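# Roll the office chair fully under the desk

## Task

Shove the office chair until it sits completely beneath the desk, resting upright on every wheel. Knocking it over or leaving it tipped counts as failure, and it must stay in place by itself, not be held there by the robot.

## Robot and tools

Robot: TidyBot++, a single-arm mobile robot. The base is 0.54 m long, 0.50 m wide and 0.38 m tall, driven by four powered casters. On top sits one seven-joint arm with a two-finger gripper. The shoulder is 0.12 m ahead of the base centre and 0.68 m up. Two cameras: base_camera (fixed on the base, looking forward and down) and wrist_camera (fisheye on the hand, looking along the fingers).

Frames: the base frame has its origin on the floor under the base centre, x forward, y left, z up. hand_pose is reported in it: the point between the finger pads, its z axis running out along the fingers, its y axis the closing direction. The odometry frame is where the base frame was at the scene's start. base_odometry counts wheel rotation only, so slipping or pushing against something blocked still shows as travel; heading is positive to the left, in -3.142 to 3.142. base_tilt is in degrees, positive when leaning forward or right, with a fixed bias near 1 degree.

execute_actions: argument actions is a list holding one action or nothing (empty list just returns the state and pictures). An action may contain base, joints, speeds. base takes exactly one relative offset from where the base last measured itself: translate_m (metres, forward positive, -2 to 2), strafe_m (metres, left positive, -2 to 2) or rotate_rad (radians, counter-clockwise from above positive, -6.3 to 6.3). joints is a set of absolute targets keyed by name, in radians: joint_1_rad (whole arm about vertical, positive is clockwise from above, opposite to rotate_rad), joint_2_rad shoulder -2.249 to 2.249, joint_3_rad, joint_4_rad elbow -2.579 to 2.579, joint_5_rad, joint_6_rad wrist -2.099 to 2.099, joint_7_rad, plus gripper_pos from 0 (open, about 85 mm gap) to 1 (closed). Joints 1, 3, 5, 7 are unlimited but take the short way, so turn more than half a revolution in several steps. speeds optionally caps this action's top speed: translate_m and strafe_m 0.05 to 0.5 m/s, rotate_rad 0.1 to 1.57 rad/s (defaults are the maxima). A base motion needing over 8.667 s at its cap is refused, as is any unknown key or out-of-range value; nothing moves then. Omitted joints or base may keep pushing toward older targets. cameras picks the images returned: base_camera, wrist_camera, all; null or omitted means all, [] means none.

Arm geometry: upper arm 0.42 m, forearm 0.31 m, hand 0.31 m to the hand point. With joint_1_rad 0, joint_3_rad 3.14, joint_5_rad 0 (roughly the starting pose) the arm moves in the base's vertical x-z plane. Segment tilts from vertical, forward positive: upper = joint_2_rad; forearm = joint_2_rad - joint_4_rad; hand = that minus joint_6_rad. Reach ahead of and above the shoulder is the sum of length times sin and length times cos of those tilts. The arm starts folded, hand down, poking up to 0.08 m past the base front, elbow up to 1.15 m high. Friction leaves joints a bit short; to correct, resend last command plus (wanted minus reading). hand_pose may be off 1-2 cm; trust images.

wait: seconds, 0 to 10; commands nothing and returns state and images.

zoom_image: camera (base_camera or wrist_camera) and region [x0, y0, x1, y1] in pixels of that camera's newest full image, at most 504 by 504. base_camera images are 644x364, wrist_camera 644x476.

read_manual: section "licences" returns licence texts only.

finished_scene: scene number; ends that scene irreversibly once the robot has held its last command, and reports success. Replying without any tool call ends everything.

Result lines: base_status and joint_status tell how each commanded motion ended. done for the base only means the wheels turned enough; a blocked base can say done while far short. off_target: stopped away from target, maybe still pushing. contact_stop or time_out: target dropped, holding. "joint command not followed" with a cause means self-collision checking withheld arm targets (gripper still runs); those may be retried on later actions. on_its_own lists unrequested motion. motor_effort is percent of max per motor, peak in brackets, noisy. Motor temperatures are listed per arm joint; MOTOR HOT appears at 60 °C and an OVER-TEMPERATURE FAULT at 75 °C, with limit_stop_at_motor_heat in joint_status. ARM HIT means the arm struck itself or the base hard. A torque fault (joints 1-4 limit 104.5 N m, 5-7 limit 51.3 N m) freezes the arm and gripper for 10 s and skips the rest of the call, while the base continues. If a call reports a stop, later calls in that reply are skipped.

Cautions: the chair must not tip, so push it low and gently, ideally with the base front or a low hand near the seat, at reduced speed; a slow, short push is safer than a long fast one. Do not let the arm snag anything about 0.8 m or higher while driving, which can topple the robot; sideways force on a raised hand can lift wheels. A blocked base keeps shoving hard until timeout, so avoid driving into the desk. Back away at the end so the chair is not held by the robot. Avoid slams, drops and very hard pushes. Odometry drifts a few cm and degrees over many moves; check pictures.

Each tool is called after "Call:" by a JSON object that holds its "name" and its "arguments", one argument or row to a line.

## Session

Call:
{"name": "execute_actions", "arguments": {
  "actions": []
}}

Scene clock: 0.00 s.
Motor temperatures (°C, as the motors report them): [30 29 30 31 34 41 39]
base_odometry: x=+0.000 y=+0.000 heading=+0.000 (m, m, rad; odometry frame)
base_tilt: forward=+0.5 right=+0.1 (deg)
base_status: not commanded
joint_positions: joint_1_rad=+0.028 joint_2_rad=-0.315 joint_3_rad=+3.129 joint_4_rad=-2.553 joint_5_rad=+0.034 joint_6_rad=-0.908 joint_7_rad=+1.592 gripper_pos=+0.000
joint_status: not commanded
motor_effort: joint_1_rad=-2 joint_2_rad=-2 joint_3_rad=+1 joint_4_rad=+16 joint_5_rad=+0 joint_6_rad=+0 joint_7_rad=+1 (%)
hand_pose: x=+0.2339 y=-0.0094 z=+0.5761 quat_wxyz=(+0.015, +1.000, +0.013, -0.003) (m; base frame)
pictures: base_camera, wrist_camera
Images, in order (width x height): base_camera 644x364, wrist_camera 644x476.

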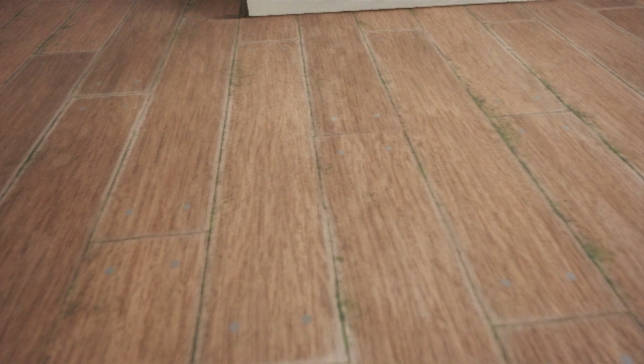

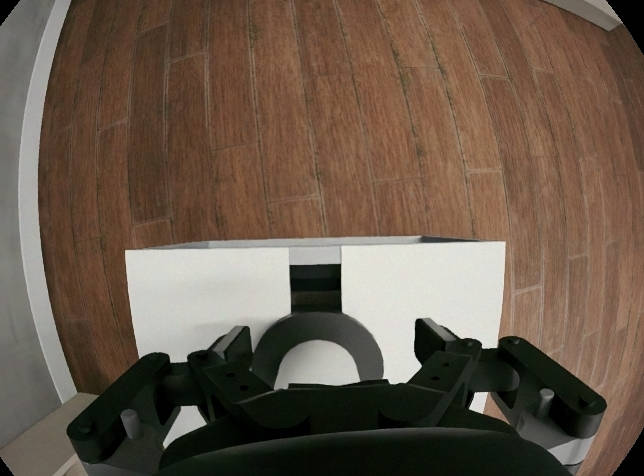

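Call:
{"name": "execute_actions", "arguments": {
  "actions": [
    {"joints": {"joint_6_rad": 0.5}}
  ]
}}

Scene clock: 7.63 s.
Motor temperatures (°C, as the motors report them): [30 29 30 31 34 41 39]
base_odometry: x=+0.000 y=+0.000 heading=+0.000 (m, m, rad; odometry frame)
base_tilt: forward=+0.5 right=+0.1 (deg)
base_status: not commanded
joint_positions: joint_1_rad=+0.028 joint_2_rad=-0.315 joint_3_rad=+3.129 joint_4_rad=-2.552 joint_5_rad=+0.034 joint_6_rad=+0.485 joint_7_rad=+1.592 gripper_pos=+0.000
joint_status: all done
motor_effort: joint_1_rad=-2(2) joint_2_rad=-6(7) joint_3_rad=+1(1) joint_4_rad=+19(18) joint_5_rad=-1(0) joint_6_rad=+7(7) joint_7_rad=+1(1) (%)
hand_pose: x=+0.5418 y=+0.0002 z=+0.8313 quat_wxyz=(+0.017, +0.768, +0.020, +0.640) (m; base frame)
pictures: base_camera, wrist_camera
camera_calibration (this result's frames):
wrist_camera: T_world_to_cam=[[0.0137082, -0.999901, 0.00314632, 0.000885775], [-0.204333, -0.0058815, -0.978884, 0.975906], [0.978805, 0.0127758, -0.204394, -0.225938], [0, 0, 0, 1]] pos_world=[0.420548, 0.00951202, 0.909115]
Images, in order (width x height): base_camera 644x364, wrist_camera 644x476.

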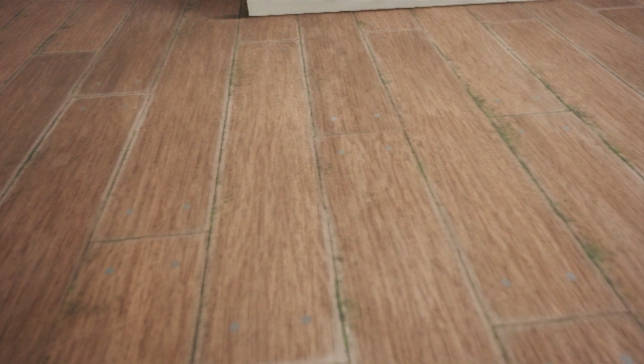

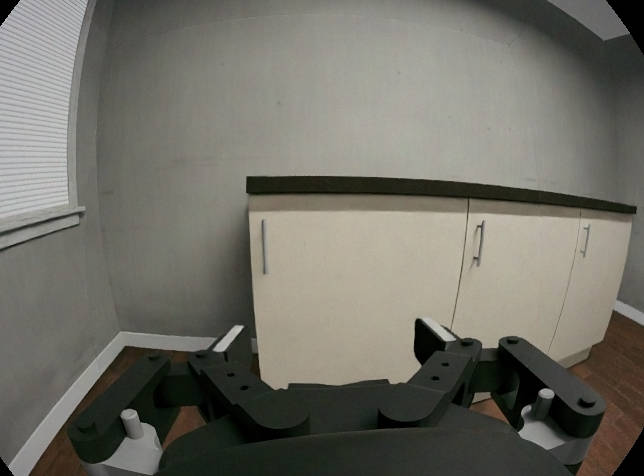

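Call:
{"name": "execute_actions", "arguments": {
  "actions": [
    {"joints": {"joint_1_rad": 1.6, "joint_6_rad": 0.4}}
  ],
  "cameras": ["wrist_camera"]
}}

Call:
{"name": "execute_actions", "arguments": {
  "actions": [
    {"joints": {"joint_1_rad": 3.1}}
  ],
  "cameras": ["wrist_camera"]
}}

Scene clock: 15.37 s.
Motor temperatures (°C, as the motors report them): [30 29 30 31 34 41 39]
base_odometry: x=+0.000 y=+0.000 heading=+0.000 (m, m, rad; odometry frame)
base_tilt: forward=+0.5 right=+0.1 (deg)
base_status: not commanded
joint_positions: joint_1_rad=+1.589 joint_2_rad=-0.315 joint_3_rad=+3.129 joint_4_rad=-2.552 joint_5_rad=+0.034 joint_6_rad=+0.439 joint_7_rad=+1.592 gripper_pos=+0.000
joint_status: all done
motor_effort: joint_1_rad=-2(2) joint_2_rad=-6(7) joint_3_rad=+1(2) joint_4_rad=+19(19) joint_5_rad=-1(1) joint_6_rad=+7(7) joint_7_rad=+0(0) (%)
hand_pose: x=+0.1230 y=-0.4198 z=+0.8172 quat_wxyz=(+0.450, +0.570, -0.536, +0.430) (m; base frame)
pictures: wrist_camera
camera_calibration (this result's frames):
wrist_camera: T_world_to_cam=[[-0.999742, -0.0225334, 0.00279005, 0.121955], [-0.00832532, 0.249471, -0.968347, 0.948501], [0.0211241, -0.96812, -0.249594, -0.070631], [0, 0, 0, 1]] pos_world=[0.131312, -0.302255, 0.900508]
Images, in order (width x height): wrist_camera 644x476.

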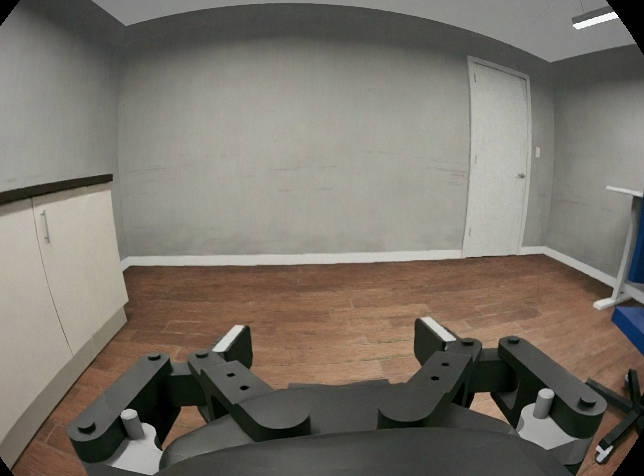

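Scene clock: 18.10 s.
Motor temperatures (°C, as the motors report them): [30 29 30 31 34 41 39]
base_odometry: x=+0.000 y=+0.000 heading=+0.000 (m, m, rad; odometry frame)
base_tilt: forward=+0.5 right=+0.1 (deg)
base_status: not commanded
joint_positions: joint_1_rad=+3.089 joint_2_rad=-0.315 joint_3_rad=+3.129 joint_4_rad=-2.552 joint_5_rad=+0.034 joint_6_rad=+0.439 joint_7_rad=+1.592 gripper_pos=+0.000
joint_status: all done
motor_effort: joint_1_rad=-2(3) joint_2_rad=-7(7) joint_3_rad=+1(2) joint_4_rad=+20(18) joint_5_rad=-1(1) joint_6_rad=+7(8) joint_7_rad=+0(1) (%)
hand_pose: x=-0.2995 y=-0.0337 z=+0.8172 quat_wxyz=(+0.622, +0.052, -0.781, +0.008) (m; base frame)
pictures: wrist_camera
camera_calibration (this result's frames):
wrist_camera: T_world_to_cam=[[-0.0932274, 0.995641, 0.0027904, 0.014079], [0.248256, 0.0259595, -0.968346, 0.917967], [-0.964198, -0.0895837, -0.249594, 0.0466223], [0, 0, 0, 1]] pos_world=[-0.181625, -0.0336711, 0.900508]
Images, in order (width x height): wrist_camera 644x476.

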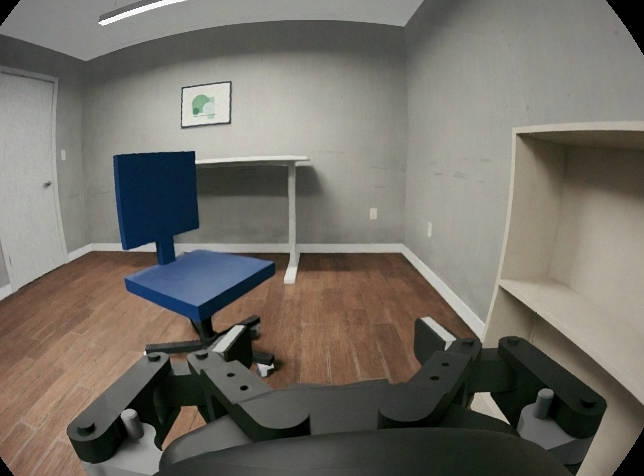

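Call:
{"name": "execute_actions", "arguments": {
  "actions": [
    {"base": {"rotate_rad": -2.68}, "joints": {"joint_1_rad": 0.0}, "speeds": {"rotate_rad": 1.2}}
  ]
}}

Scene clock: 72.70 s.
Motor temperatures (°C, as the motors report them): [30 29 30 31 34 41 39]
base_odometry: x=+0.000 y=+0.000 heading=-2.679 (m, m, rad; odometry frame)
base_tilt: forward=+0.5 right=+0.0 (deg)
base_status: done
joint_positions: joint_1_rad=+0.011 joint_2_rad=-0.315 joint_3_rad=+3.129 joint_4_rad=-2.552 joint_5_rad=+0.034 joint_6_rad=+0.438 joint_7_rad=+1.592 gripper_pos=+0.000
joint_status: all done
motor_effort: joint_1_rad=-1(1) joint_2_rad=-8(8) joint_3_rad=+1(2) joint_4_rad=+18(19) joint_5_rad=-1(1) joint_6_rad=+7(7) joint_7_rad=+1(1) (%)
hand_pose: x=+0.5388 y=+0.0068 z=+0.8170 quat_wxyz=(+0.012, +0.783, +0.027, +0.622) (m; base frame)
pictures: base_camera, wrist_camera
camera_calibration (this result's frames):
wrist_camera: T_world_to_cam=[[0.0292621, -0.999568, 0.00278659, -0.000492148], [-0.249896, -0.0100148, -0.968221, 0.977193], [0.96783, 0.0276358, -0.250081, -0.182843], [0, 0, 0, 1]] pos_world=[0.421171, 0.0143475, 0.900414]
Images, in order (width x height): base_camera 644x364, wrist_camera 644x476.

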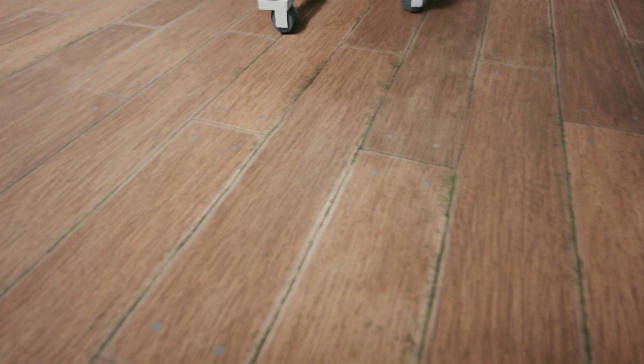

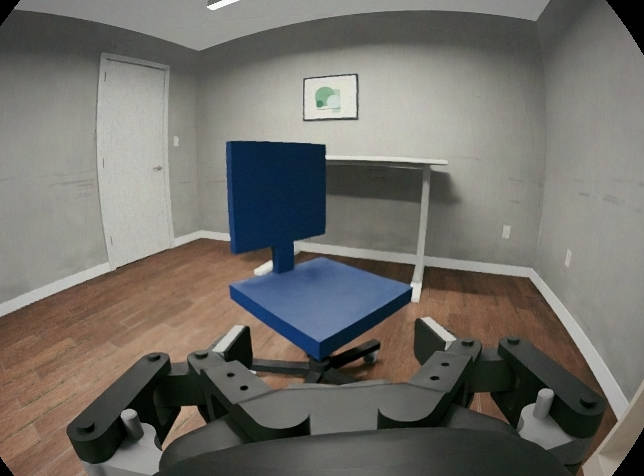

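Call:
{"name": "zoom_image", "arguments": {
  "camera": "wrist_camera",
  "region": [200, 130, 460, 390]
}}

Region (200, 130, 460, 390) of wrist_camera's 644x476 image, scaled by 1.938.

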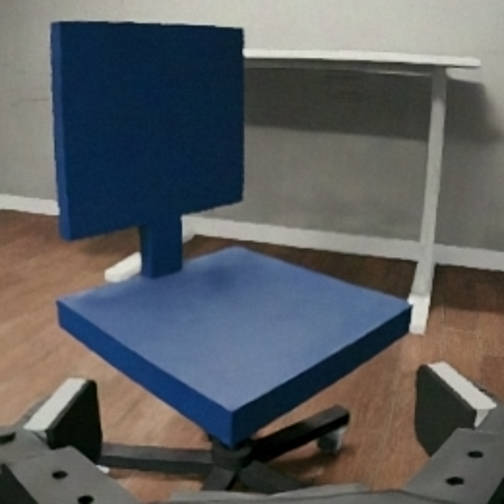

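Call:
{"name": "execute_actions", "arguments": {
  "actions": [
    {"base": {"rotate_rad": -2.365}, "joints": {"joint_6_rad": -0.9}}
  ],
  "cameras": []
}}

Call:
{"name": "execute_actions", "arguments": {
  "actions": [
    {"base": {"translate_m": -2.0}, "joints": {"joint_1_rad": 0.0, "joint_2_rad": 1.2, "joint_3_rad": 3.14, "joint_4_rad": -2.166, "joint_5_rad": 0.0, "joint_6_rad": 1.795, "joint_7_rad": 1.57}}
  ]
}}

Scene clock: 195.50 s.
Motor temperatures (°C, as the motors report them): [30 29 30 32 34 41 39]
base_odometry: x=+0.000 y=+0.000 heading=+1.239 (m, m, rad; odometry frame)
base_tilt: forward=+0.5 right=+0.1 (deg)
base_status: done
joint_positions: joint_1_rad=+0.008 joint_2_rad=-0.315 joint_3_rad=+3.129 joint_4_rad=-2.550 joint_5_rad=+0.034 joint_6_rad=-0.882 joint_7_rad=+1.592 gripper_pos=+0.000
joint_status: all done
motor_effort: joint_1_rad=-2(0) joint_2_rad=-2(7) joint_3_rad=+1(3) joint_4_rad=+14(18) joint_5_rad=+0(1) joint_6_rad=+0(6) joint_7_rad=+1(1) (%)
hand_pose: x=+0.2436 y=-0.0069 z=+0.5769 quat_wxyz=(+0.016, +1.000, +0.023, +0.012) (m; base frame)
pictures: none
No camera images: the call's "cameras" was empty. Leave "cameras" out to get every camera's image.

Scene clock: 200.83 s.
Motor temperatures (°C, as the motors report them): [30 29 30 32 34 41 39]
base_odometry: x=-0.653 y=-1.891 heading=+1.239 (m, m, rad; odometry frame)
base_tilt: forward=+0.5 right=+0.1 (deg)
base_status: done
joint_positions: joint_1_rad=+0.008 joint_2_rad=+1.194 joint_3_rad=+3.129 joint_4_rad=-2.176 joint_5_rad=+0.034 joint_6_rad=+1.760 joint_7_rad=+1.592 gripper_pos=+0.000
joint_status: all done
motor_effort: joint_1_rad=-1(2) joint_2_rad=-36(37) joint_3_rad=+0(0) joint_4_rad=+1(13) joint_5_rad=-1(1) joint_6_rad=+8(8) joint_7_rad=+1(1) (%)
hand_pose: x=+0.7498 y=+0.0115 z=+0.5183 quat_wxyz=(-0.010, +0.721, +0.012, +0.693) (m; base frame)
pictures: base_camera, wrist_camera
camera_calibration (this result's frames):
wrist_camera: T_world_to_cam=[[0.0419935, -0.998053, -0.0461227, 0.0145899], [-0.0648748, 0.0433422, -0.996952, 0.616272], [0.997009, 0.0448577, -0.0629284, -0.58104], [0, 0, 0, 1]] pos_world=[0.61867, 0.013915, 0.578502]
Images, in order (width x height): base_camera 644x364, wrist_camera 644x476.

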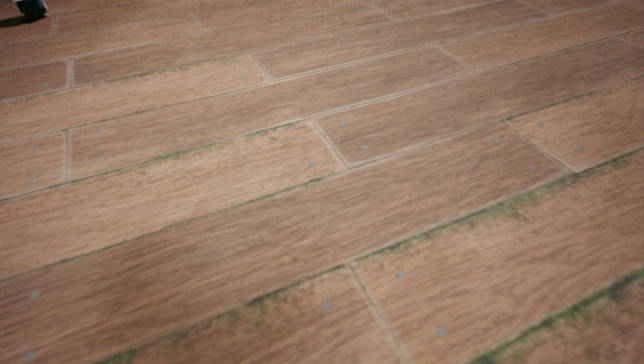

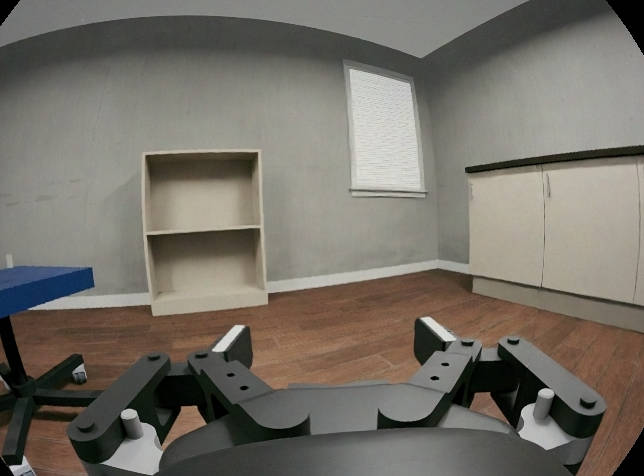

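Call:
{"name": "execute_actions", "arguments": {
  "actions": [
    {"base": {"translate_m": -0.35}}
  ],
  "cameras": []
}}

Call:
{"name": "execute_actions", "arguments": {
  "actions": [
    {"base": {"strafe_m": 1.0}, "joints": {"joint_2_rad": 1.2, "joint_6_rad": 1.82, "joint_7_rad": 1.55, "joint_5_rad": -0.03}}
  ]
}}

Scene clock: 210.87 s.
Motor temperatures (°C, as the motors report them): [30 30 30 31 34 41 39]
base_odometry: x=-0.767 y=-2.222 heading=+1.239 (m, m, rad; odometry frame)
base_tilt: forward=+0.5 right=+0.1 (deg)
base_status: done
joint_positions: joint_1_rad=+0.008 joint_2_rad=+1.194 joint_3_rad=+3.129 joint_4_rad=-2.171 joint_5_rad=+0.034 joint_6_rad=+1.760 joint_7_rad=+1.592 gripper_pos=+0.000
joint_status: not commanded
motor_effort: joint_1_rad=-1(1) joint_2_rad=-37(38) joint_3_rad=+0(0) joint_4_rad=+1(4) joint_5_rad=+0(0) joint_6_rad=+7(8) joint_7_rad=+0(0) (%)
hand_pose: x=+0.7513 y=+0.0115 z=+0.5194 quat_wxyz=(-0.010, +0.719, +0.012, +0.695) (m; base frame)
pictures: none
No camera images: the call's "cameras" was empty. Leave "cameras" out to get every camera's image.

Scene clock: 214.23 s.
Motor temperatures (°C, as the motors report them): [30 30 30 31 34 41 39]
base_odometry: x=-1.713 y=-1.896 heading=+1.239 (m, m, rad; odometry frame)
base_tilt: forward=+0.5 right=+0.1 (deg)
base_status: done
joint_positions: joint_1_rad=-0.001 joint_2_rad=+1.194 joint_3_rad=+3.132 joint_4_rad=-2.171 joint_5_rad=+0.005 joint_6_rad=+1.785 joint_7_rad=+1.588 gripper_pos=+0.000
joint_status: all done
motor_effort: joint_1_rad=-2(5) joint_2_rad=-36(38) joint_3_rad=+0(1) joint_4_rad=+1(2) joint_5_rad=-1(0) joint_6_rad=+7(8) joint_7_rad=+1(1) (%)
hand_pose: x=+0.7516 y=+0.0069 z=+0.5269 quat_wxyz=(-0.001, +0.711, +0.006, +0.704) (m; base frame)
pictures: base_camera, wrist_camera
camera_calibration (this result's frames):
wrist_camera: T_world_to_cam=[[0.0218629, -0.998963, -0.0399425, 0.02226], [-0.0348342, 0.0391667, -0.998625, 0.603529], [0.999154, 0.0232243, -0.0339418, -0.598812], [0, 0, 0, 1]] pos_world=[0.618842, 0.0125057, 0.583264]
Images, in order (width x height): base_camera 644x364, wrist_camera 644x476.

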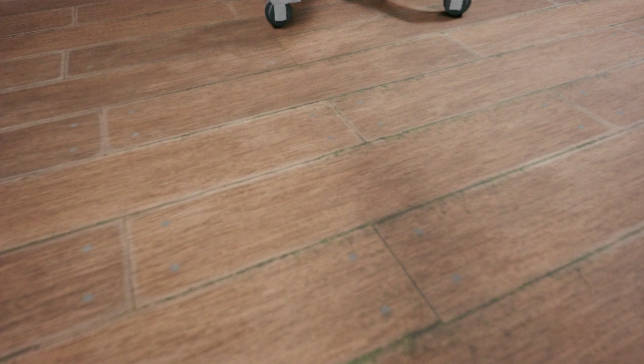

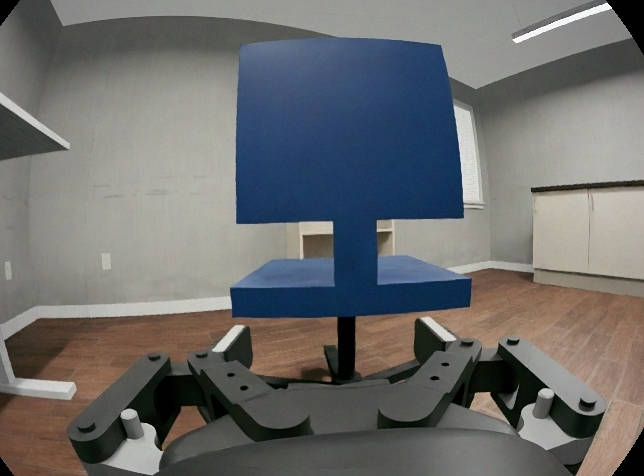

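Call:
{"name": "execute_actions", "arguments": {
  "actions": [
    {"base": {"translate_m": 0.25}, "joints": {"joint_1_rad": 0.0, "joint_2_rad": 1.405, "joint_4_rad": -1.943, "joint_6_rad": 1.81, "joint_7_rad": 3.12}}
  ]
}}

Scene clock: 250.07 s.
Motor temperatures (°C, as the motors report them): [30 30 30 31 34 41 39]
base_odometry: x=-1.632 y=-1.660 heading=+1.240 (m, m, rad; odometry frame)
base_tilt: forward=+0.5 right=+0.1 (deg)
base_status: done
joint_positions: joint_1_rad=-0.001 joint_2_rad=+1.397 joint_3_rad=+3.132 joint_4_rad=-1.948 joint_5_rad=+0.005 joint_6_rad=+1.785 joint_7_rad=+3.101 gripper_pos=+0.000
joint_status: all done
motor_effort: joint_1_rad=-2(2) joint_2_rad=-39(40) joint_3_rad=+0(0) joint_4_rad=+2(4) joint_5_rad=+0(0) joint_6_rad=+8(8) joint_7_rad=+0(1) (%)
hand_pose: x=+0.7812 y=+0.0066 z=+0.4504 quat_wxyz=(+0.488, +0.508, +0.486, +0.517) (m; base frame)
pictures: base_camera, wrist_camera
camera_calibration (this result's frames):
wrist_camera: T_world_to_cam=[[0.00304341, -0.0978179, 0.9952, -0.439215], [-0.0163287, -0.995076, -0.0977559, 0.1148], [0.999862, -0.0159528, -0.00462567, -0.64445], [0, 0, 0, 1]] pos_world=[0.647572, 0.0609907, 0.445348]
Images, in order (width x height): base_camera 644x364, wrist_camera 644x476.

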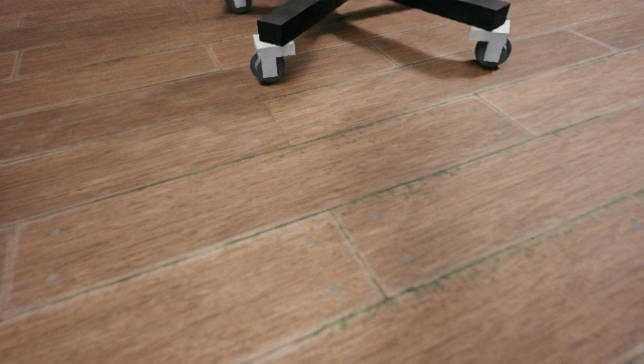

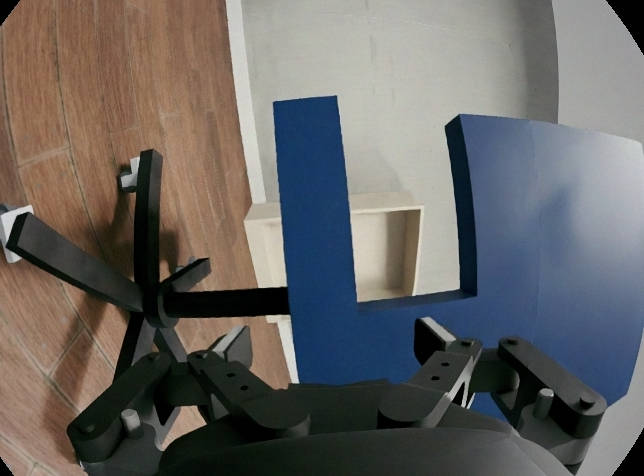

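Call:
{"name": "execute_actions", "arguments": {
  "actions": [
    {"base": {"strafe_m": 0.03}, "joints": {"joint_7_rad": 3.172}}
  ],
  "cameras": []
}}

Call:
{"name": "execute_actions", "arguments": {
  "actions": [
    {"base": {"translate_m": 0.1}, "speeds": {"translate_m": 0.2}}
  ]
}}

Scene clock: 288.13 s.
Motor temperatures (°C, as the motors report them): [30 31 30 31 34 41 39]
base_odometry: x=-1.660 y=-1.650 heading=+1.240 (m, m, rad; odometry frame)
base_tilt: forward=+0.5 right=+0.0 (deg)
base_status: done
joint_positions: joint_1_rad=-0.005 joint_2_rad=+1.397 joint_3_rad=+3.132 joint_4_rad=-1.948 joint_5_rad=+0.005 joint_6_rad=+1.785 joint_7_rad=+3.138 gripper_pos=+0.000
joint_status: all done
motor_effort: joint_1_rad=-2(1) joint_2_rad=-39(39) joint_3_rad=+0(1) joint_4_rad=+1(2) joint_5_rad=-1(0) joint_6_rad=+8(8) joint_7_rad=+1(0) (%)
hand_pose: x=+0.7812 y=+0.0095 z=+0.4504 quat_wxyz=(+0.496, +0.498, +0.497, +0.509) (m; base frame)
pictures: none
No camera images: the call's "cameras" was empty. Leave "cameras" out to get every camera's image.

Scene clock: 289.37 s.
Motor temperatures (°C, as the motors report them): [30 31 30 31 34 41 39]
base_odometry: x=-1.628 y=-1.555 heading=+1.240 (m, m, rad; odometry frame)
base_tilt: forward=+0.5 right=+0.0 (deg)
base_status: done
joint_positions: joint_1_rad=-0.005 joint_2_rad=+1.398 joint_3_rad=+3.132 joint_4_rad=-1.945 joint_5_rad=+0.005 joint_6_rad=+1.785 joint_7_rad=+3.138 gripper_pos=+0.000
joint_status: not commanded
motor_effort: joint_1_rad=-1(2) joint_2_rad=-39(41) joint_3_rad=+0(0) joint_4_rad=+2(3) joint_5_rad=+0(0) joint_6_rad=+8(8) joint_7_rad=+0(1) (%)
hand_pose: x=+0.7818 y=+0.0095 z=+0.4504 quat_wxyz=(+0.497, +0.498, +0.496, +0.510) (m; base frame)
pictures: base_camera, wrist_camera
camera_calibration (this result's frames):
wrist_camera: T_world_to_cam=[[0.00131207, -0.0612711, 0.99812, -0.439252], [-0.0122582, -0.998047, -0.0612505, 0.0980673], [0.999924, -0.0121548, -0.00206059, -0.646204], [0, 0, 0, 1]] pos_world=[0.647933, 0.0631079, 0.443102]
Images, in order (width x height): base_camera 644x364, wrist_camera 644x476.

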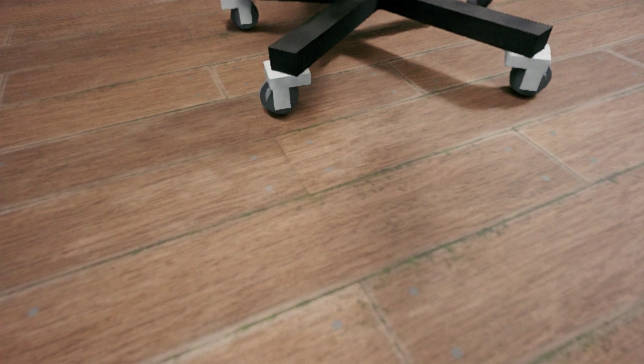

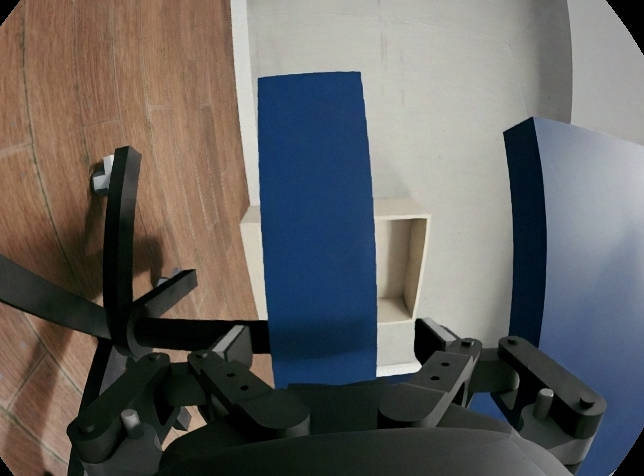

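Call:
{"name": "execute_actions", "arguments": {
  "actions": [
    {"base": {"translate_m": 0.045}, "joints": {"joint_2_rad": 1.414}, "speeds": {"translate_m": 0.1}}
  ]
}}

Scene clock: 305.40 s.
Motor temperatures (°C, as the motors report them): [30 31 30 31 34 41 39]
base_odometry: x=-1.614 y=-1.512 heading=+1.240 (m, m, rad; odometry frame)
base_tilt: forward=+0.5 right=+0.1 (deg)
base_status: done
joint_positions: joint_1_rad=-0.005 joint_2_rad=+1.405 joint_3_rad=+3.132 joint_4_rad=-1.945 joint_5_rad=+0.005 joint_6_rad=+1.785 joint_7_rad=+3.138 gripper_pos=+0.000
joint_status: all done
motor_effort: joint_1_rad=-2(0) joint_2_rad=-38(40) joint_3_rad=+0(1) joint_4_rad=+2(3) joint_5_rad=+0(0) joint_6_rad=+8(7) joint_7_rad=+1(0) (%)
hand_pose: x=+0.7801 y=+0.0095 z=+0.4454 quat_wxyz=(+0.495, +0.499, +0.498, +0.508) (m; base frame)
pictures: base_camera, wrist_camera
camera_calibration (this result's frames):
wrist_camera: T_world_to_cam=[[0.00860313, -0.0612328, 0.998086, -0.440006], [-0.0127073, -0.998049, -0.061121, 0.0980282], [0.999882, -0.0121572, -0.00936445, -0.641235], [0, 0, 0, 1]] pos_world=[0.646191, 0.0630985, 0.439151]
Images, in order (width x height): base_camera 644x364, wrist_camera 644x476.

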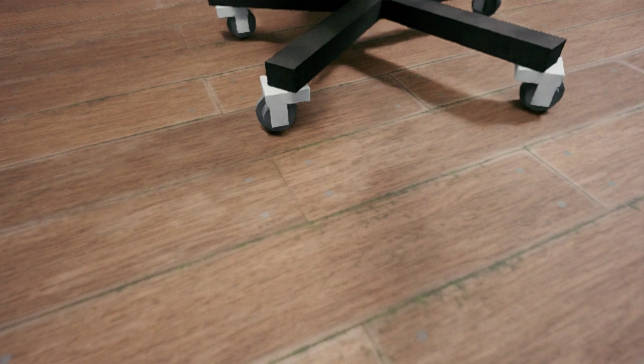

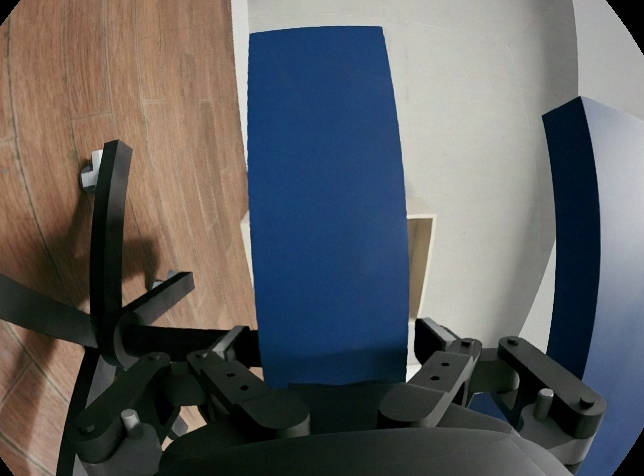

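Call:
{"name": "execute_actions", "arguments": {
  "actions": [
    {"base": {"translate_m": 0.015}, "speeds": {"translate_m": 0.1}}
  ],
  "cameras": []
}}

Call:
{"name": "execute_actions", "arguments": {
  "actions": [
    {"joints": {"gripper_pos": 1.0}}
  ]
}}

Scene clock: 319.77 s.
Motor temperatures (°C, as the motors report them): [30 31 30 31 34 41 39]
base_odometry: x=-1.609 y=-1.498 heading=+1.240 (m, m, rad; odometry frame)
base_tilt: forward=+0.5 right=+0.1 (deg)
base_status: done
joint_positions: joint_1_rad=-0.005 joint_2_rad=+1.406 joint_3_rad=+3.132 joint_4_rad=-1.943 joint_5_rad=+0.005 joint_6_rad=+1.785 joint_7_rad=+3.138 gripper_pos=+0.000
joint_status: not commanded
motor_effort: joint_1_rad=-1(0) joint_2_rad=-39(39) joint_3_rad=+0(0) joint_4_rad=+2(3) joint_5_rad=+0(0) joint_6_rad=+7(8) joint_7_rad=+1(0) (%)
hand_pose: x=+0.7807 y=+0.0095 z=+0.4458 quat_wxyz=(+0.495, +0.499, +0.497, +0.508) (m; base frame)
pictures: none
No camera images: the call's "cameras" was empty. Leave "cameras" out to get every camera's image.

Scene clock: 320.87 s.
Motor temperatures (°C, as the motors report them): [30 31 30 31 34 41 39]
base_odometry: x=-1.609 y=-1.498 heading=+1.240 (m, m, rad; odometry frame)
base_tilt: forward=+0.5 right=+0.1 (deg)
base_status: not commanded
joint_positions: joint_1_rad=-0.007 joint_2_rad=+1.409 joint_3_rad=+3.132 joint_4_rad=-1.955 joint_5_rad=+0.004 joint_6_rad=+1.799 joint_7_rad=+3.140 gripper_pos=+0.341
joint_status: gripper_pos off_target (ended at +0.341, target +1.000)
motor_effort: joint_1_rad=+0(3) joint_2_rad=-37(45) joint_3_rad=+1(1) joint_4_rad=+4(10) joint_5_rad=+0(3) joint_6_rad=+5(10) joint_7_rad=+0(1) (%)
hand_pose: x=+0.7761 y=+0.0101 z=+0.4450 quat_wxyz=(+0.495, +0.499, +0.498, +0.508) (m; base frame)
pictures: base_camera, wrist_camera
camera_calibration (this result's frames):
wrist_camera: T_world_to_cam=[[0.0078636, -0.0590303, 0.998225, -0.438994], [-0.0120024, -0.99819, -0.0589336, 0.097063], [0.999897, -0.0115177, -0.00855787, -0.637686], [0, 0, 0, 1]] pos_world=[0.642238, 0.0636287, 0.438478]
Images, in order (width x height): base_camera 644x364, wrist_camera 644x476.

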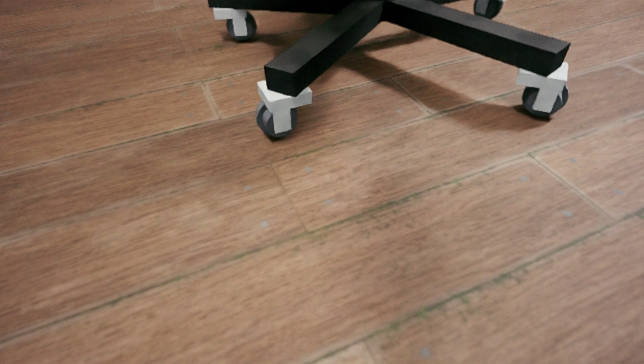

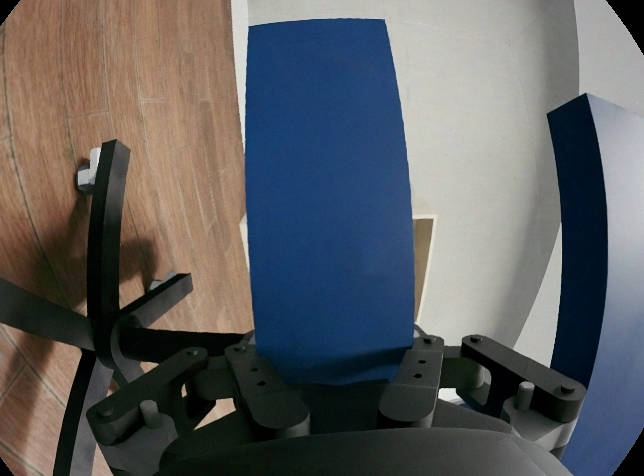

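Call:
{"name": "execute_actions", "arguments": {
  "actions": [
    {"base": {"translate_m": 0.585}, "speeds": {"translate_m": 0.25}}
  ]
}}

Scene clock: 356.97 s.
Motor temperatures (°C, as the motors report them): [30 31 30 31 34 41 39]
base_odometry: x=-1.419 y=-0.944 heading=+1.241 (m, m, rad; odometry frame)
base_tilt: forward=+0.5 right=+0.0 (deg)
base_status: done
joint_positions: joint_1_rad=-0.024 joint_2_rad=+1.416 joint_3_rad=+3.132 joint_4_rad=-1.958 joint_5_rad=-0.001 joint_6_rad=+1.816 joint_7_rad=+3.140 gripper_pos=+0.341
joint_status: not commanded
motor_effort: joint_1_rad=+3(5) joint_2_rad=-38(43) joint_3_rad=+3(4) joint_4_rad=+4(12) joint_5_rad=-6(7) joint_6_rad=+11(12) joint_7_rad=+2(4) (%)
hand_pose: x=+0.7734 y=+0.0198 z=+0.4452 quat_wxyz=(+0.494, +0.493, +0.500, +0.512) (m; base frame)
pictures: base_camera, wrist_camera
camera_calibration (this result's frames):
wrist_camera: T_world_to_cam=[[0.0012348, -0.058049, 0.998313, -0.433571], [0.000691143, -0.998313, -0.0580499, 0.0965012], [0.999999, 0.000761657, -0.0011926, -0.638385], [0, 0, 0, 1]] pos_world=[0.638853, 0.0716563, 0.43768]
Images, in order (width x height): base_camera 644x364, wrist_camera 644x476.

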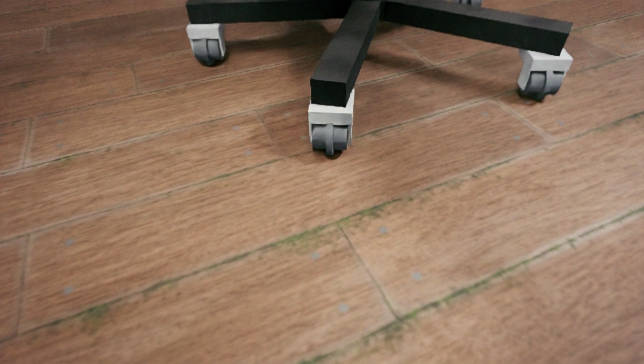

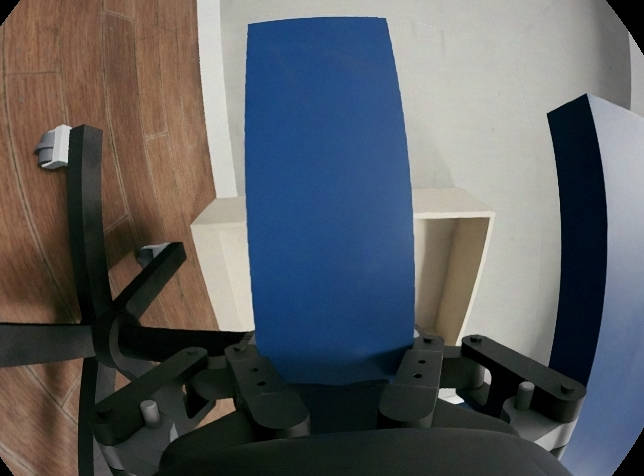

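Call:
{"name": "execute_actions", "arguments": {
  "actions": [
    {"base": {"strafe_m": -0.656}, "speeds": {"strafe_m": 0.2}}
  ]
}}

Scene clock: 363.53 s.
Motor temperatures (°C, as the motors report them): [30 31 30 31 34 41 39]
base_odometry: x=-0.799 y=-1.157 heading=+1.241 (m, m, rad; odometry frame)
base_tilt: forward=+0.5 right=+0.1 (deg)
base_status: done
joint_positions: joint_1_rad=-0.025 joint_2_rad=+1.415 joint_3_rad=+3.119 joint_4_rad=-1.943 joint_5_rad=+0.035 joint_6_rad=+1.800 joint_7_rad=+3.159 gripper_pos=+0.342
joint_status: not commanded
motor_effort: joint_1_rad=+3(19) joint_2_rad=-37(42) joint_3_rad=+2(7) joint_4_rad=+3(7) joint_5_rad=-5(16) joint_6_rad=+5(14) joint_7_rad=+2(4) (%)
hand_pose: x=+0.7776 y=+0.0362 z=+0.4449 quat_wxyz=(+0.484, +0.484, +0.509, +0.522) (m; base frame)
pictures: base_camera, wrist_camera
camera_calibration (this result's frames):
wrist_camera: T_world_to_cam=[[0.00244132, -0.0587897, 0.998267, -0.433225], [0.0391008, -0.997501, -0.0588402, 0.0833111], [0.999232, 0.0391767, -0.000136501, -0.643856], [0, 0, 0, 1]] pos_world=[0.641162, 0.0828579, 0.437289]
Images, in order (width x height): base_camera 644x364, wrist_camera 644x476.

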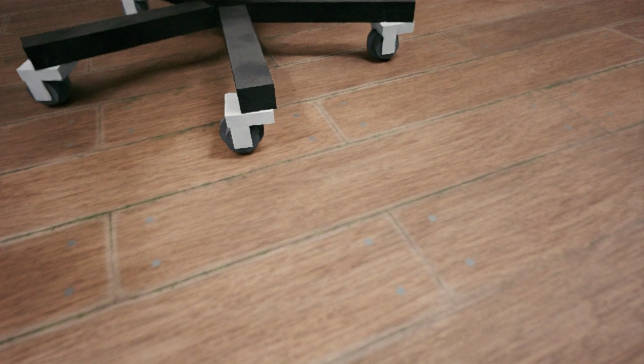

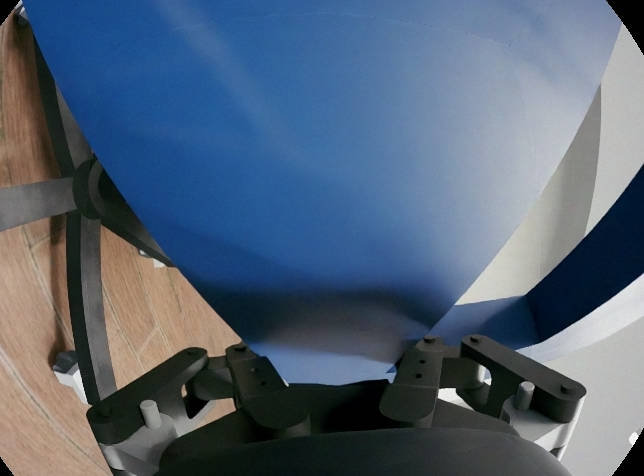

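Call:
{"name": "execute_actions", "arguments": {
  "actions": [
    {"base": {"rotate_rad": 0.9}, "speeds": {"rotate_rad": 0.3}}
  ]
}}

Scene clock: 430.37 s.
Motor temperatures (°C, as the motors report them): [30 32 30 31 34 41 39]
base_odometry: x=-0.799 y=-1.157 heading=+2.140 (m, m, rad; odometry frame)
base_tilt: forward=+0.5 right=+0.1 (deg)
base_status: done
joint_positions: joint_1_rad=-0.007 joint_2_rad=+1.414 joint_3_rad=+3.150 joint_4_rad=-1.936 joint_5_rad=-0.075 joint_6_rad=+1.794 joint_7_rad=+3.151 gripper_pos=+0.347
joint_status: not commanded
motor_effort: joint_1_rad=+0(22) joint_2_rad=-37(41) joint_3_rad=+0(5) joint_4_rad=+2(7) joint_5_rad=+0(13) joint_6_rad=+5(15) joint_7_rad=-2(10) (%)
hand_pose: x=+0.7800 y=-0.0199 z=+0.4447 quat_wxyz=(+0.529, +0.505, +0.487, +0.478) (m; base frame)
pictures: base_camera, wrist_camera
camera_calibration (this result's frames):
wrist_camera: T_world_to_cam=[[-0.00353845, -0.0132794, 0.999906, -0.431491], [-0.0920322, -0.995664, -0.0135487, 0.109382], [0.99575, -0.0920715, 0.00230098, -0.64511], [0, 0, 0, 1]] pos_world=[0.650908, 0.0437819, 0.434416]
Images, in order (width x height): base_camera 644x364, wrist_camera 644x476.

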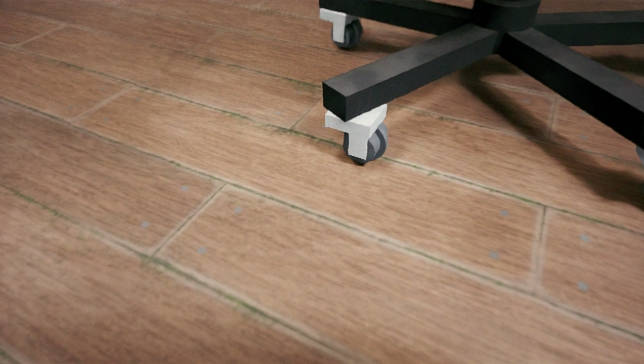

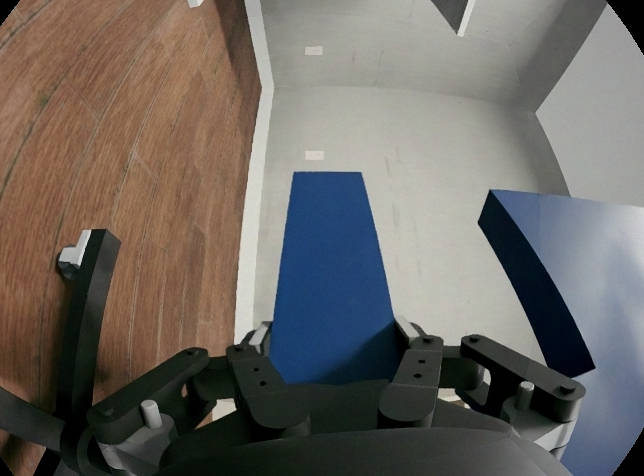

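Call:
{"name": "execute_actions", "arguments": {
  "actions": [
    {"base": {"rotate_rad": 1.0}, "speeds": {"rotate_rad": 0.3}}
  ]
}}

Scene clock: 484.53 s.
Motor temperatures (°C, as the motors report them): [30 32 30 31 34 41 39]
base_odometry: x=-0.799 y=-1.157 heading=+3.138 (m, m, rad; odometry frame)
base_tilt: forward=+0.5 right=+0.1 (deg)
base_status: done
joint_positions: joint_1_rad=-0.004 joint_2_rad=+1.416 joint_3_rad=+3.155 joint_4_rad=-1.931 joint_5_rad=-0.059 joint_6_rad=+1.794 joint_7_rad=+3.150 gripper_pos=+0.347
joint_status: not commanded
motor_effort: joint_1_rad=+0(27) joint_2_rad=-37(42) joint_3_rad=-1(7) joint_4_rad=+0(3) joint_5_rad=-2(15) joint_6_rad=+7(13) joint_7_rad=-2(11) (%)
hand_pose: x=+0.7815 y=-0.0186 z=+0.4449 quat_wxyz=(+0.527, +0.500, +0.490, +0.482) (m; base frame)
pictures: base_camera, wrist_camera
camera_calibration (this result's frames):
wrist_camera: T_world_to_cam=[[-0.00691458, -0.0123441, 0.9999, -0.428998], [-0.0795892, -0.996745, -0.0128556, 0.100807], [0.996804, -0.0796701, 0.00590961, -0.648632], [0, 0, 0, 1]] pos_world=[0.651616, 0.0435068, 0.434084]
Images, in order (width x height): base_camera 644x364, wrist_camera 644x476.

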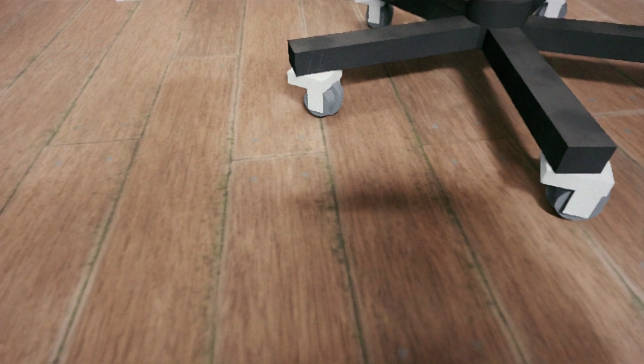

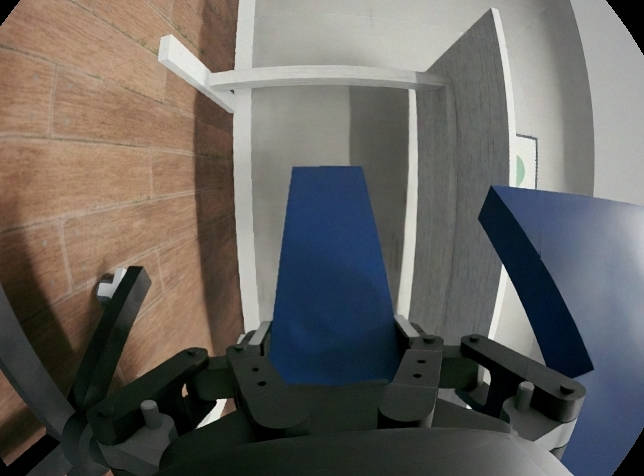

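Call:
{"name": "execute_actions", "arguments": {
  "actions": [
    {"base": {"rotate_rad": 0.09}, "speeds": {"rotate_rad": 0.3}}
  ],
  "cameras": []
}}

Call:
{"name": "execute_actions", "arguments": {
  "actions": [
    {"base": {"translate_m": -0.17}, "speeds": {"translate_m": 0.15}}
  ]
}}

Scene clock: 538.00 s.
Motor temperatures (°C, as the motors report them): [30 32 30 31 34 41 39]
base_odometry: x=-0.799 y=-1.157 heading=-3.058 (m, m, rad; odometry frame)
base_tilt: forward=+0.5 right=+0.1 (deg)
base_status: done
joint_positions: joint_1_rad=+0.057 joint_2_rad=+1.415 joint_3_rad=+3.161 joint_4_rad=-1.933 joint_5_rad=-0.059 joint_6_rad=+1.794 joint_7_rad=+3.150 gripper_pos=+0.347
joint_status: not commanded
motor_effort: joint_1_rad=-10(18) joint_2_rad=-39(41) joint_3_rad=-1(5) joint_4_rad=+2(3) joint_5_rad=+6(9) joint_6_rad=+8(13) joint_7_rad=+4(6) (%)
hand_pose: x=+0.7787 y=-0.0606 z=+0.4449 quat_wxyz=(+0.543, +0.514, +0.476, +0.464) (m; base frame)
pictures: none
No camera images: the call's "cameras" was empty. Leave "cameras" out to get every camera's image.

Scene clock: 539.80 s.
Motor temperatures (°C, as the motors report them): [30 32 30 31 34 41 39]
base_odometry: x=-0.629 y=-1.142 heading=-3.057 (m, m, rad; odometry frame)
base_tilt: forward=+0.5 right=+0.1 (deg)
base_status: done
joint_positions: joint_1_rad=+0.008 joint_2_rad=+1.418 joint_3_rad=+3.147 joint_4_rad=-1.925 joint_5_rad=-0.055 joint_6_rad=+1.795 joint_7_rad=+3.150 gripper_pos=+0.350
joint_status: not commanded
motor_effort: joint_1_rad=-2(14) joint_2_rad=-39(43) joint_3_rad=+1(4) joint_4_rad=+0(5) joint_5_rad=-1(5) joint_6_rad=+7(16) joint_7_rad=+2(6) (%)
hand_pose: x=+0.7826 y=-0.0223 z=+0.4450 quat_wxyz=(+0.527, +0.503, +0.485, +0.483) (m; base frame)
pictures: base_camera, wrist_camera
camera_calibration (this result's frames):
wrist_camera: T_world_to_cam=[[-0.0116415, -0.0217682, 0.999695, -0.425572], [-0.0858851, -0.996047, -0.0226889, 0.106504], [0.996237, -0.0861231, 0.00972588, -0.651492], [0, 0, 0, 1]] pos_world=[0.653234, 0.0407103, 0.434195]
Images, in order (width x height): base_camera 644x364, wrist_camera 644x476.

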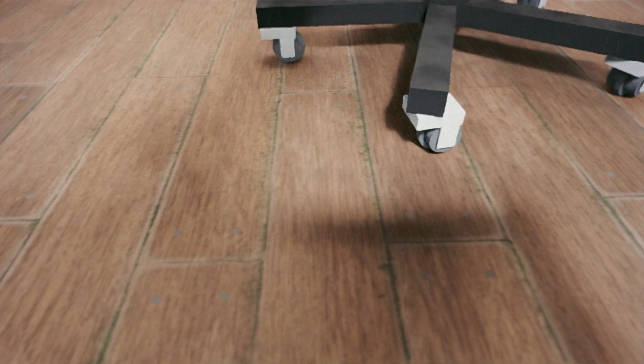

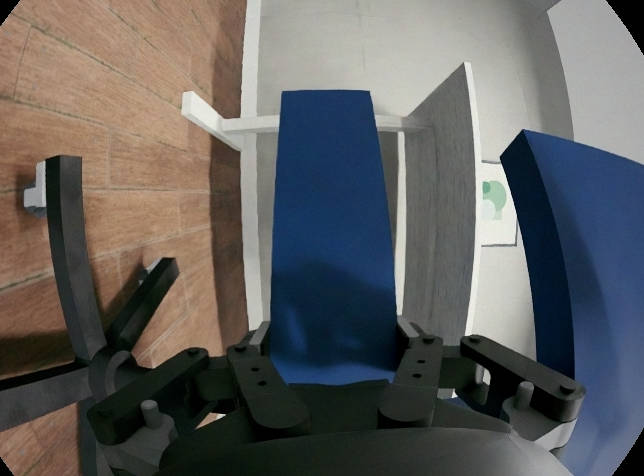

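Call:
{"name": "execute_actions", "arguments": {
  "actions": [
    {"base": {"strafe_m": -0.14}, "speeds": {"strafe_m": 0.12}}
  ]
}}

Scene clock: 548.90 s.
Motor temperatures (°C, as the motors report them): [30 32 30 31 34 41 39]
base_odometry: x=-0.641 y=-1.003 heading=-3.057 (m, m, rad; odometry frame)
base_tilt: forward=+0.5 right=+0.0 (deg)
base_status: done
joint_positions: joint_1_rad=-0.031 joint_2_rad=+1.417 joint_3_rad=+3.130 joint_4_rad=-1.941 joint_5_rad=-0.015 joint_6_rad=+1.806 joint_7_rad=+3.158 gripper_pos=+0.351
joint_status: not commanded
motor_effort: joint_1_rad=+4(9) joint_2_rad=-39(41) joint_3_rad=+4(5) joint_4_rad=+1(4) joint_5_rad=-6(9) joint_6_rad=+8(7) joint_7_rad=+4(3) (%)
hand_pose: x=+0.7781 y=+0.0210 z=+0.4451 quat_wxyz=(+0.502, +0.489, +0.502, +0.507) (m; base frame)
pictures: base_camera, wrist_camera
camera_calibration (this result's frames):
wrist_camera: T_world_to_cam=[[-0.00418422, -0.0385457, 0.999248, -0.42997], [-0.00595395, -0.999238, -0.0385702, 0.0942332], [0.999974, -0.00611086, 0.00395153, -0.645227], [0, 0, 0, 1]] pos_world=[0.643971, 0.0736451, 0.435831]
Images, in order (width x height): base_camera 644x364, wrist_camera 644x476.

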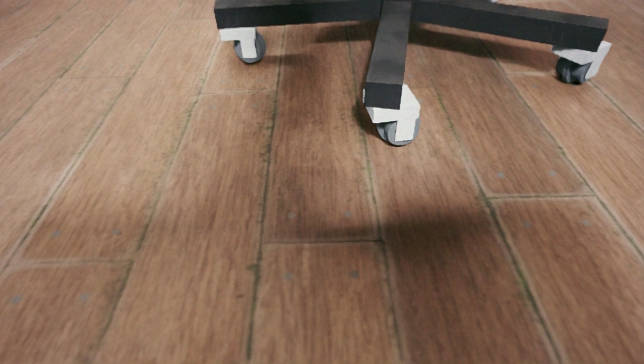

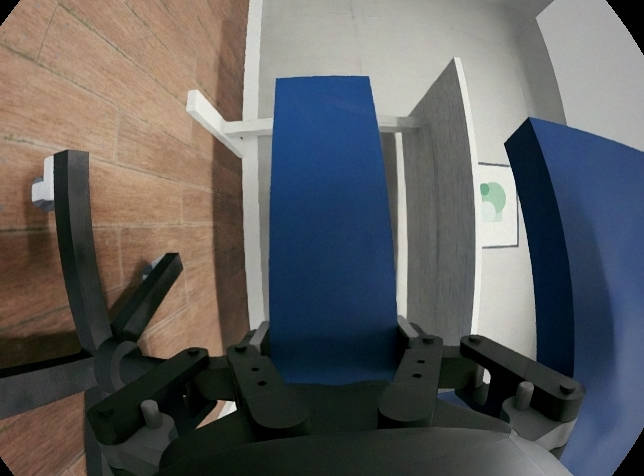

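Call:
{"name": "execute_actions", "arguments": {
  "actions": [
    {"base": {"translate_m": -0.2}, "speeds": {"translate_m": 0.15}}
  ]
}}

Scene clock: 577.77 s.
Motor temperatures (°C, as the motors report them): [30 32 30 31 34 41 39]
base_odometry: x=-0.441 y=-0.986 heading=-3.057 (m, m, rad; odometry frame)
base_tilt: forward=+0.5 right=+0.1 (deg)
base_status: done
joint_positions: joint_1_rad=-0.020 joint_2_rad=+1.415 joint_3_rad=+3.128 joint_4_rad=-1.929 joint_5_rad=-0.015 joint_6_rad=+1.792 joint_7_rad=+3.158 gripper_pos=+0.353
joint_status: not commanded
motor_effort: joint_1_rad=+5(5) joint_2_rad=-39(42) joint_3_rad=+5(6) joint_4_rad=+0(6) joint_5_rad=-6(7) joint_6_rad=+5(17) joint_7_rad=+4(5) (%)
hand_pose: x=+0.7824 y=+0.0144 z=+0.4451 quat_wxyz=(+0.505, +0.492, +0.499, +0.505) (m; base frame)
pictures: base_camera, wrist_camera
camera_calibration (this result's frames):
wrist_camera: T_world_to_cam=[[-0.00511666, -0.0404198, 0.99917, -0.429393], [-0.0167208, -0.99904, -0.0405001, 0.0969433], [0.999847, -0.0169141, 0.0044359, -0.64959], [0, 0, 0, 1]] pos_world=[0.648915, 0.068507, 0.435844]
Images, in order (width x height): base_camera 644x364, wrist_camera 644x476.

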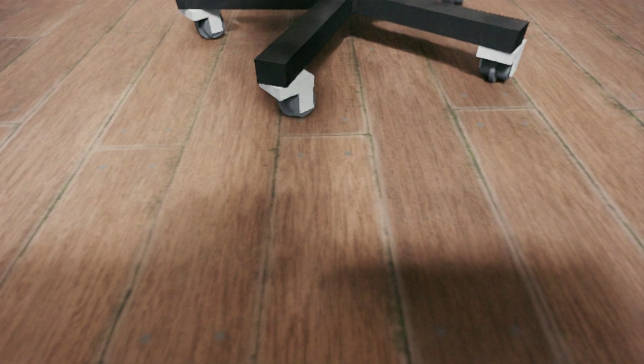

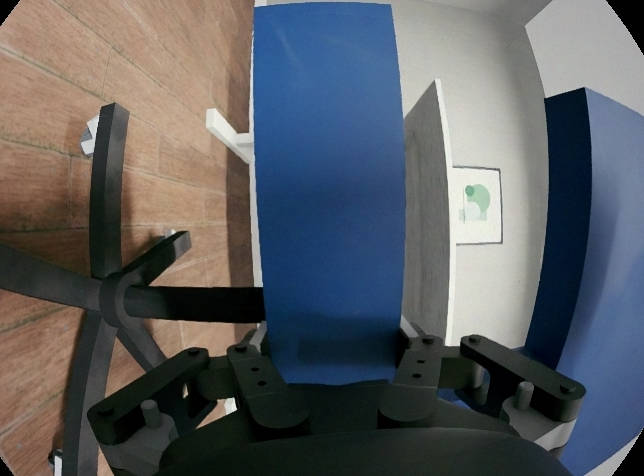

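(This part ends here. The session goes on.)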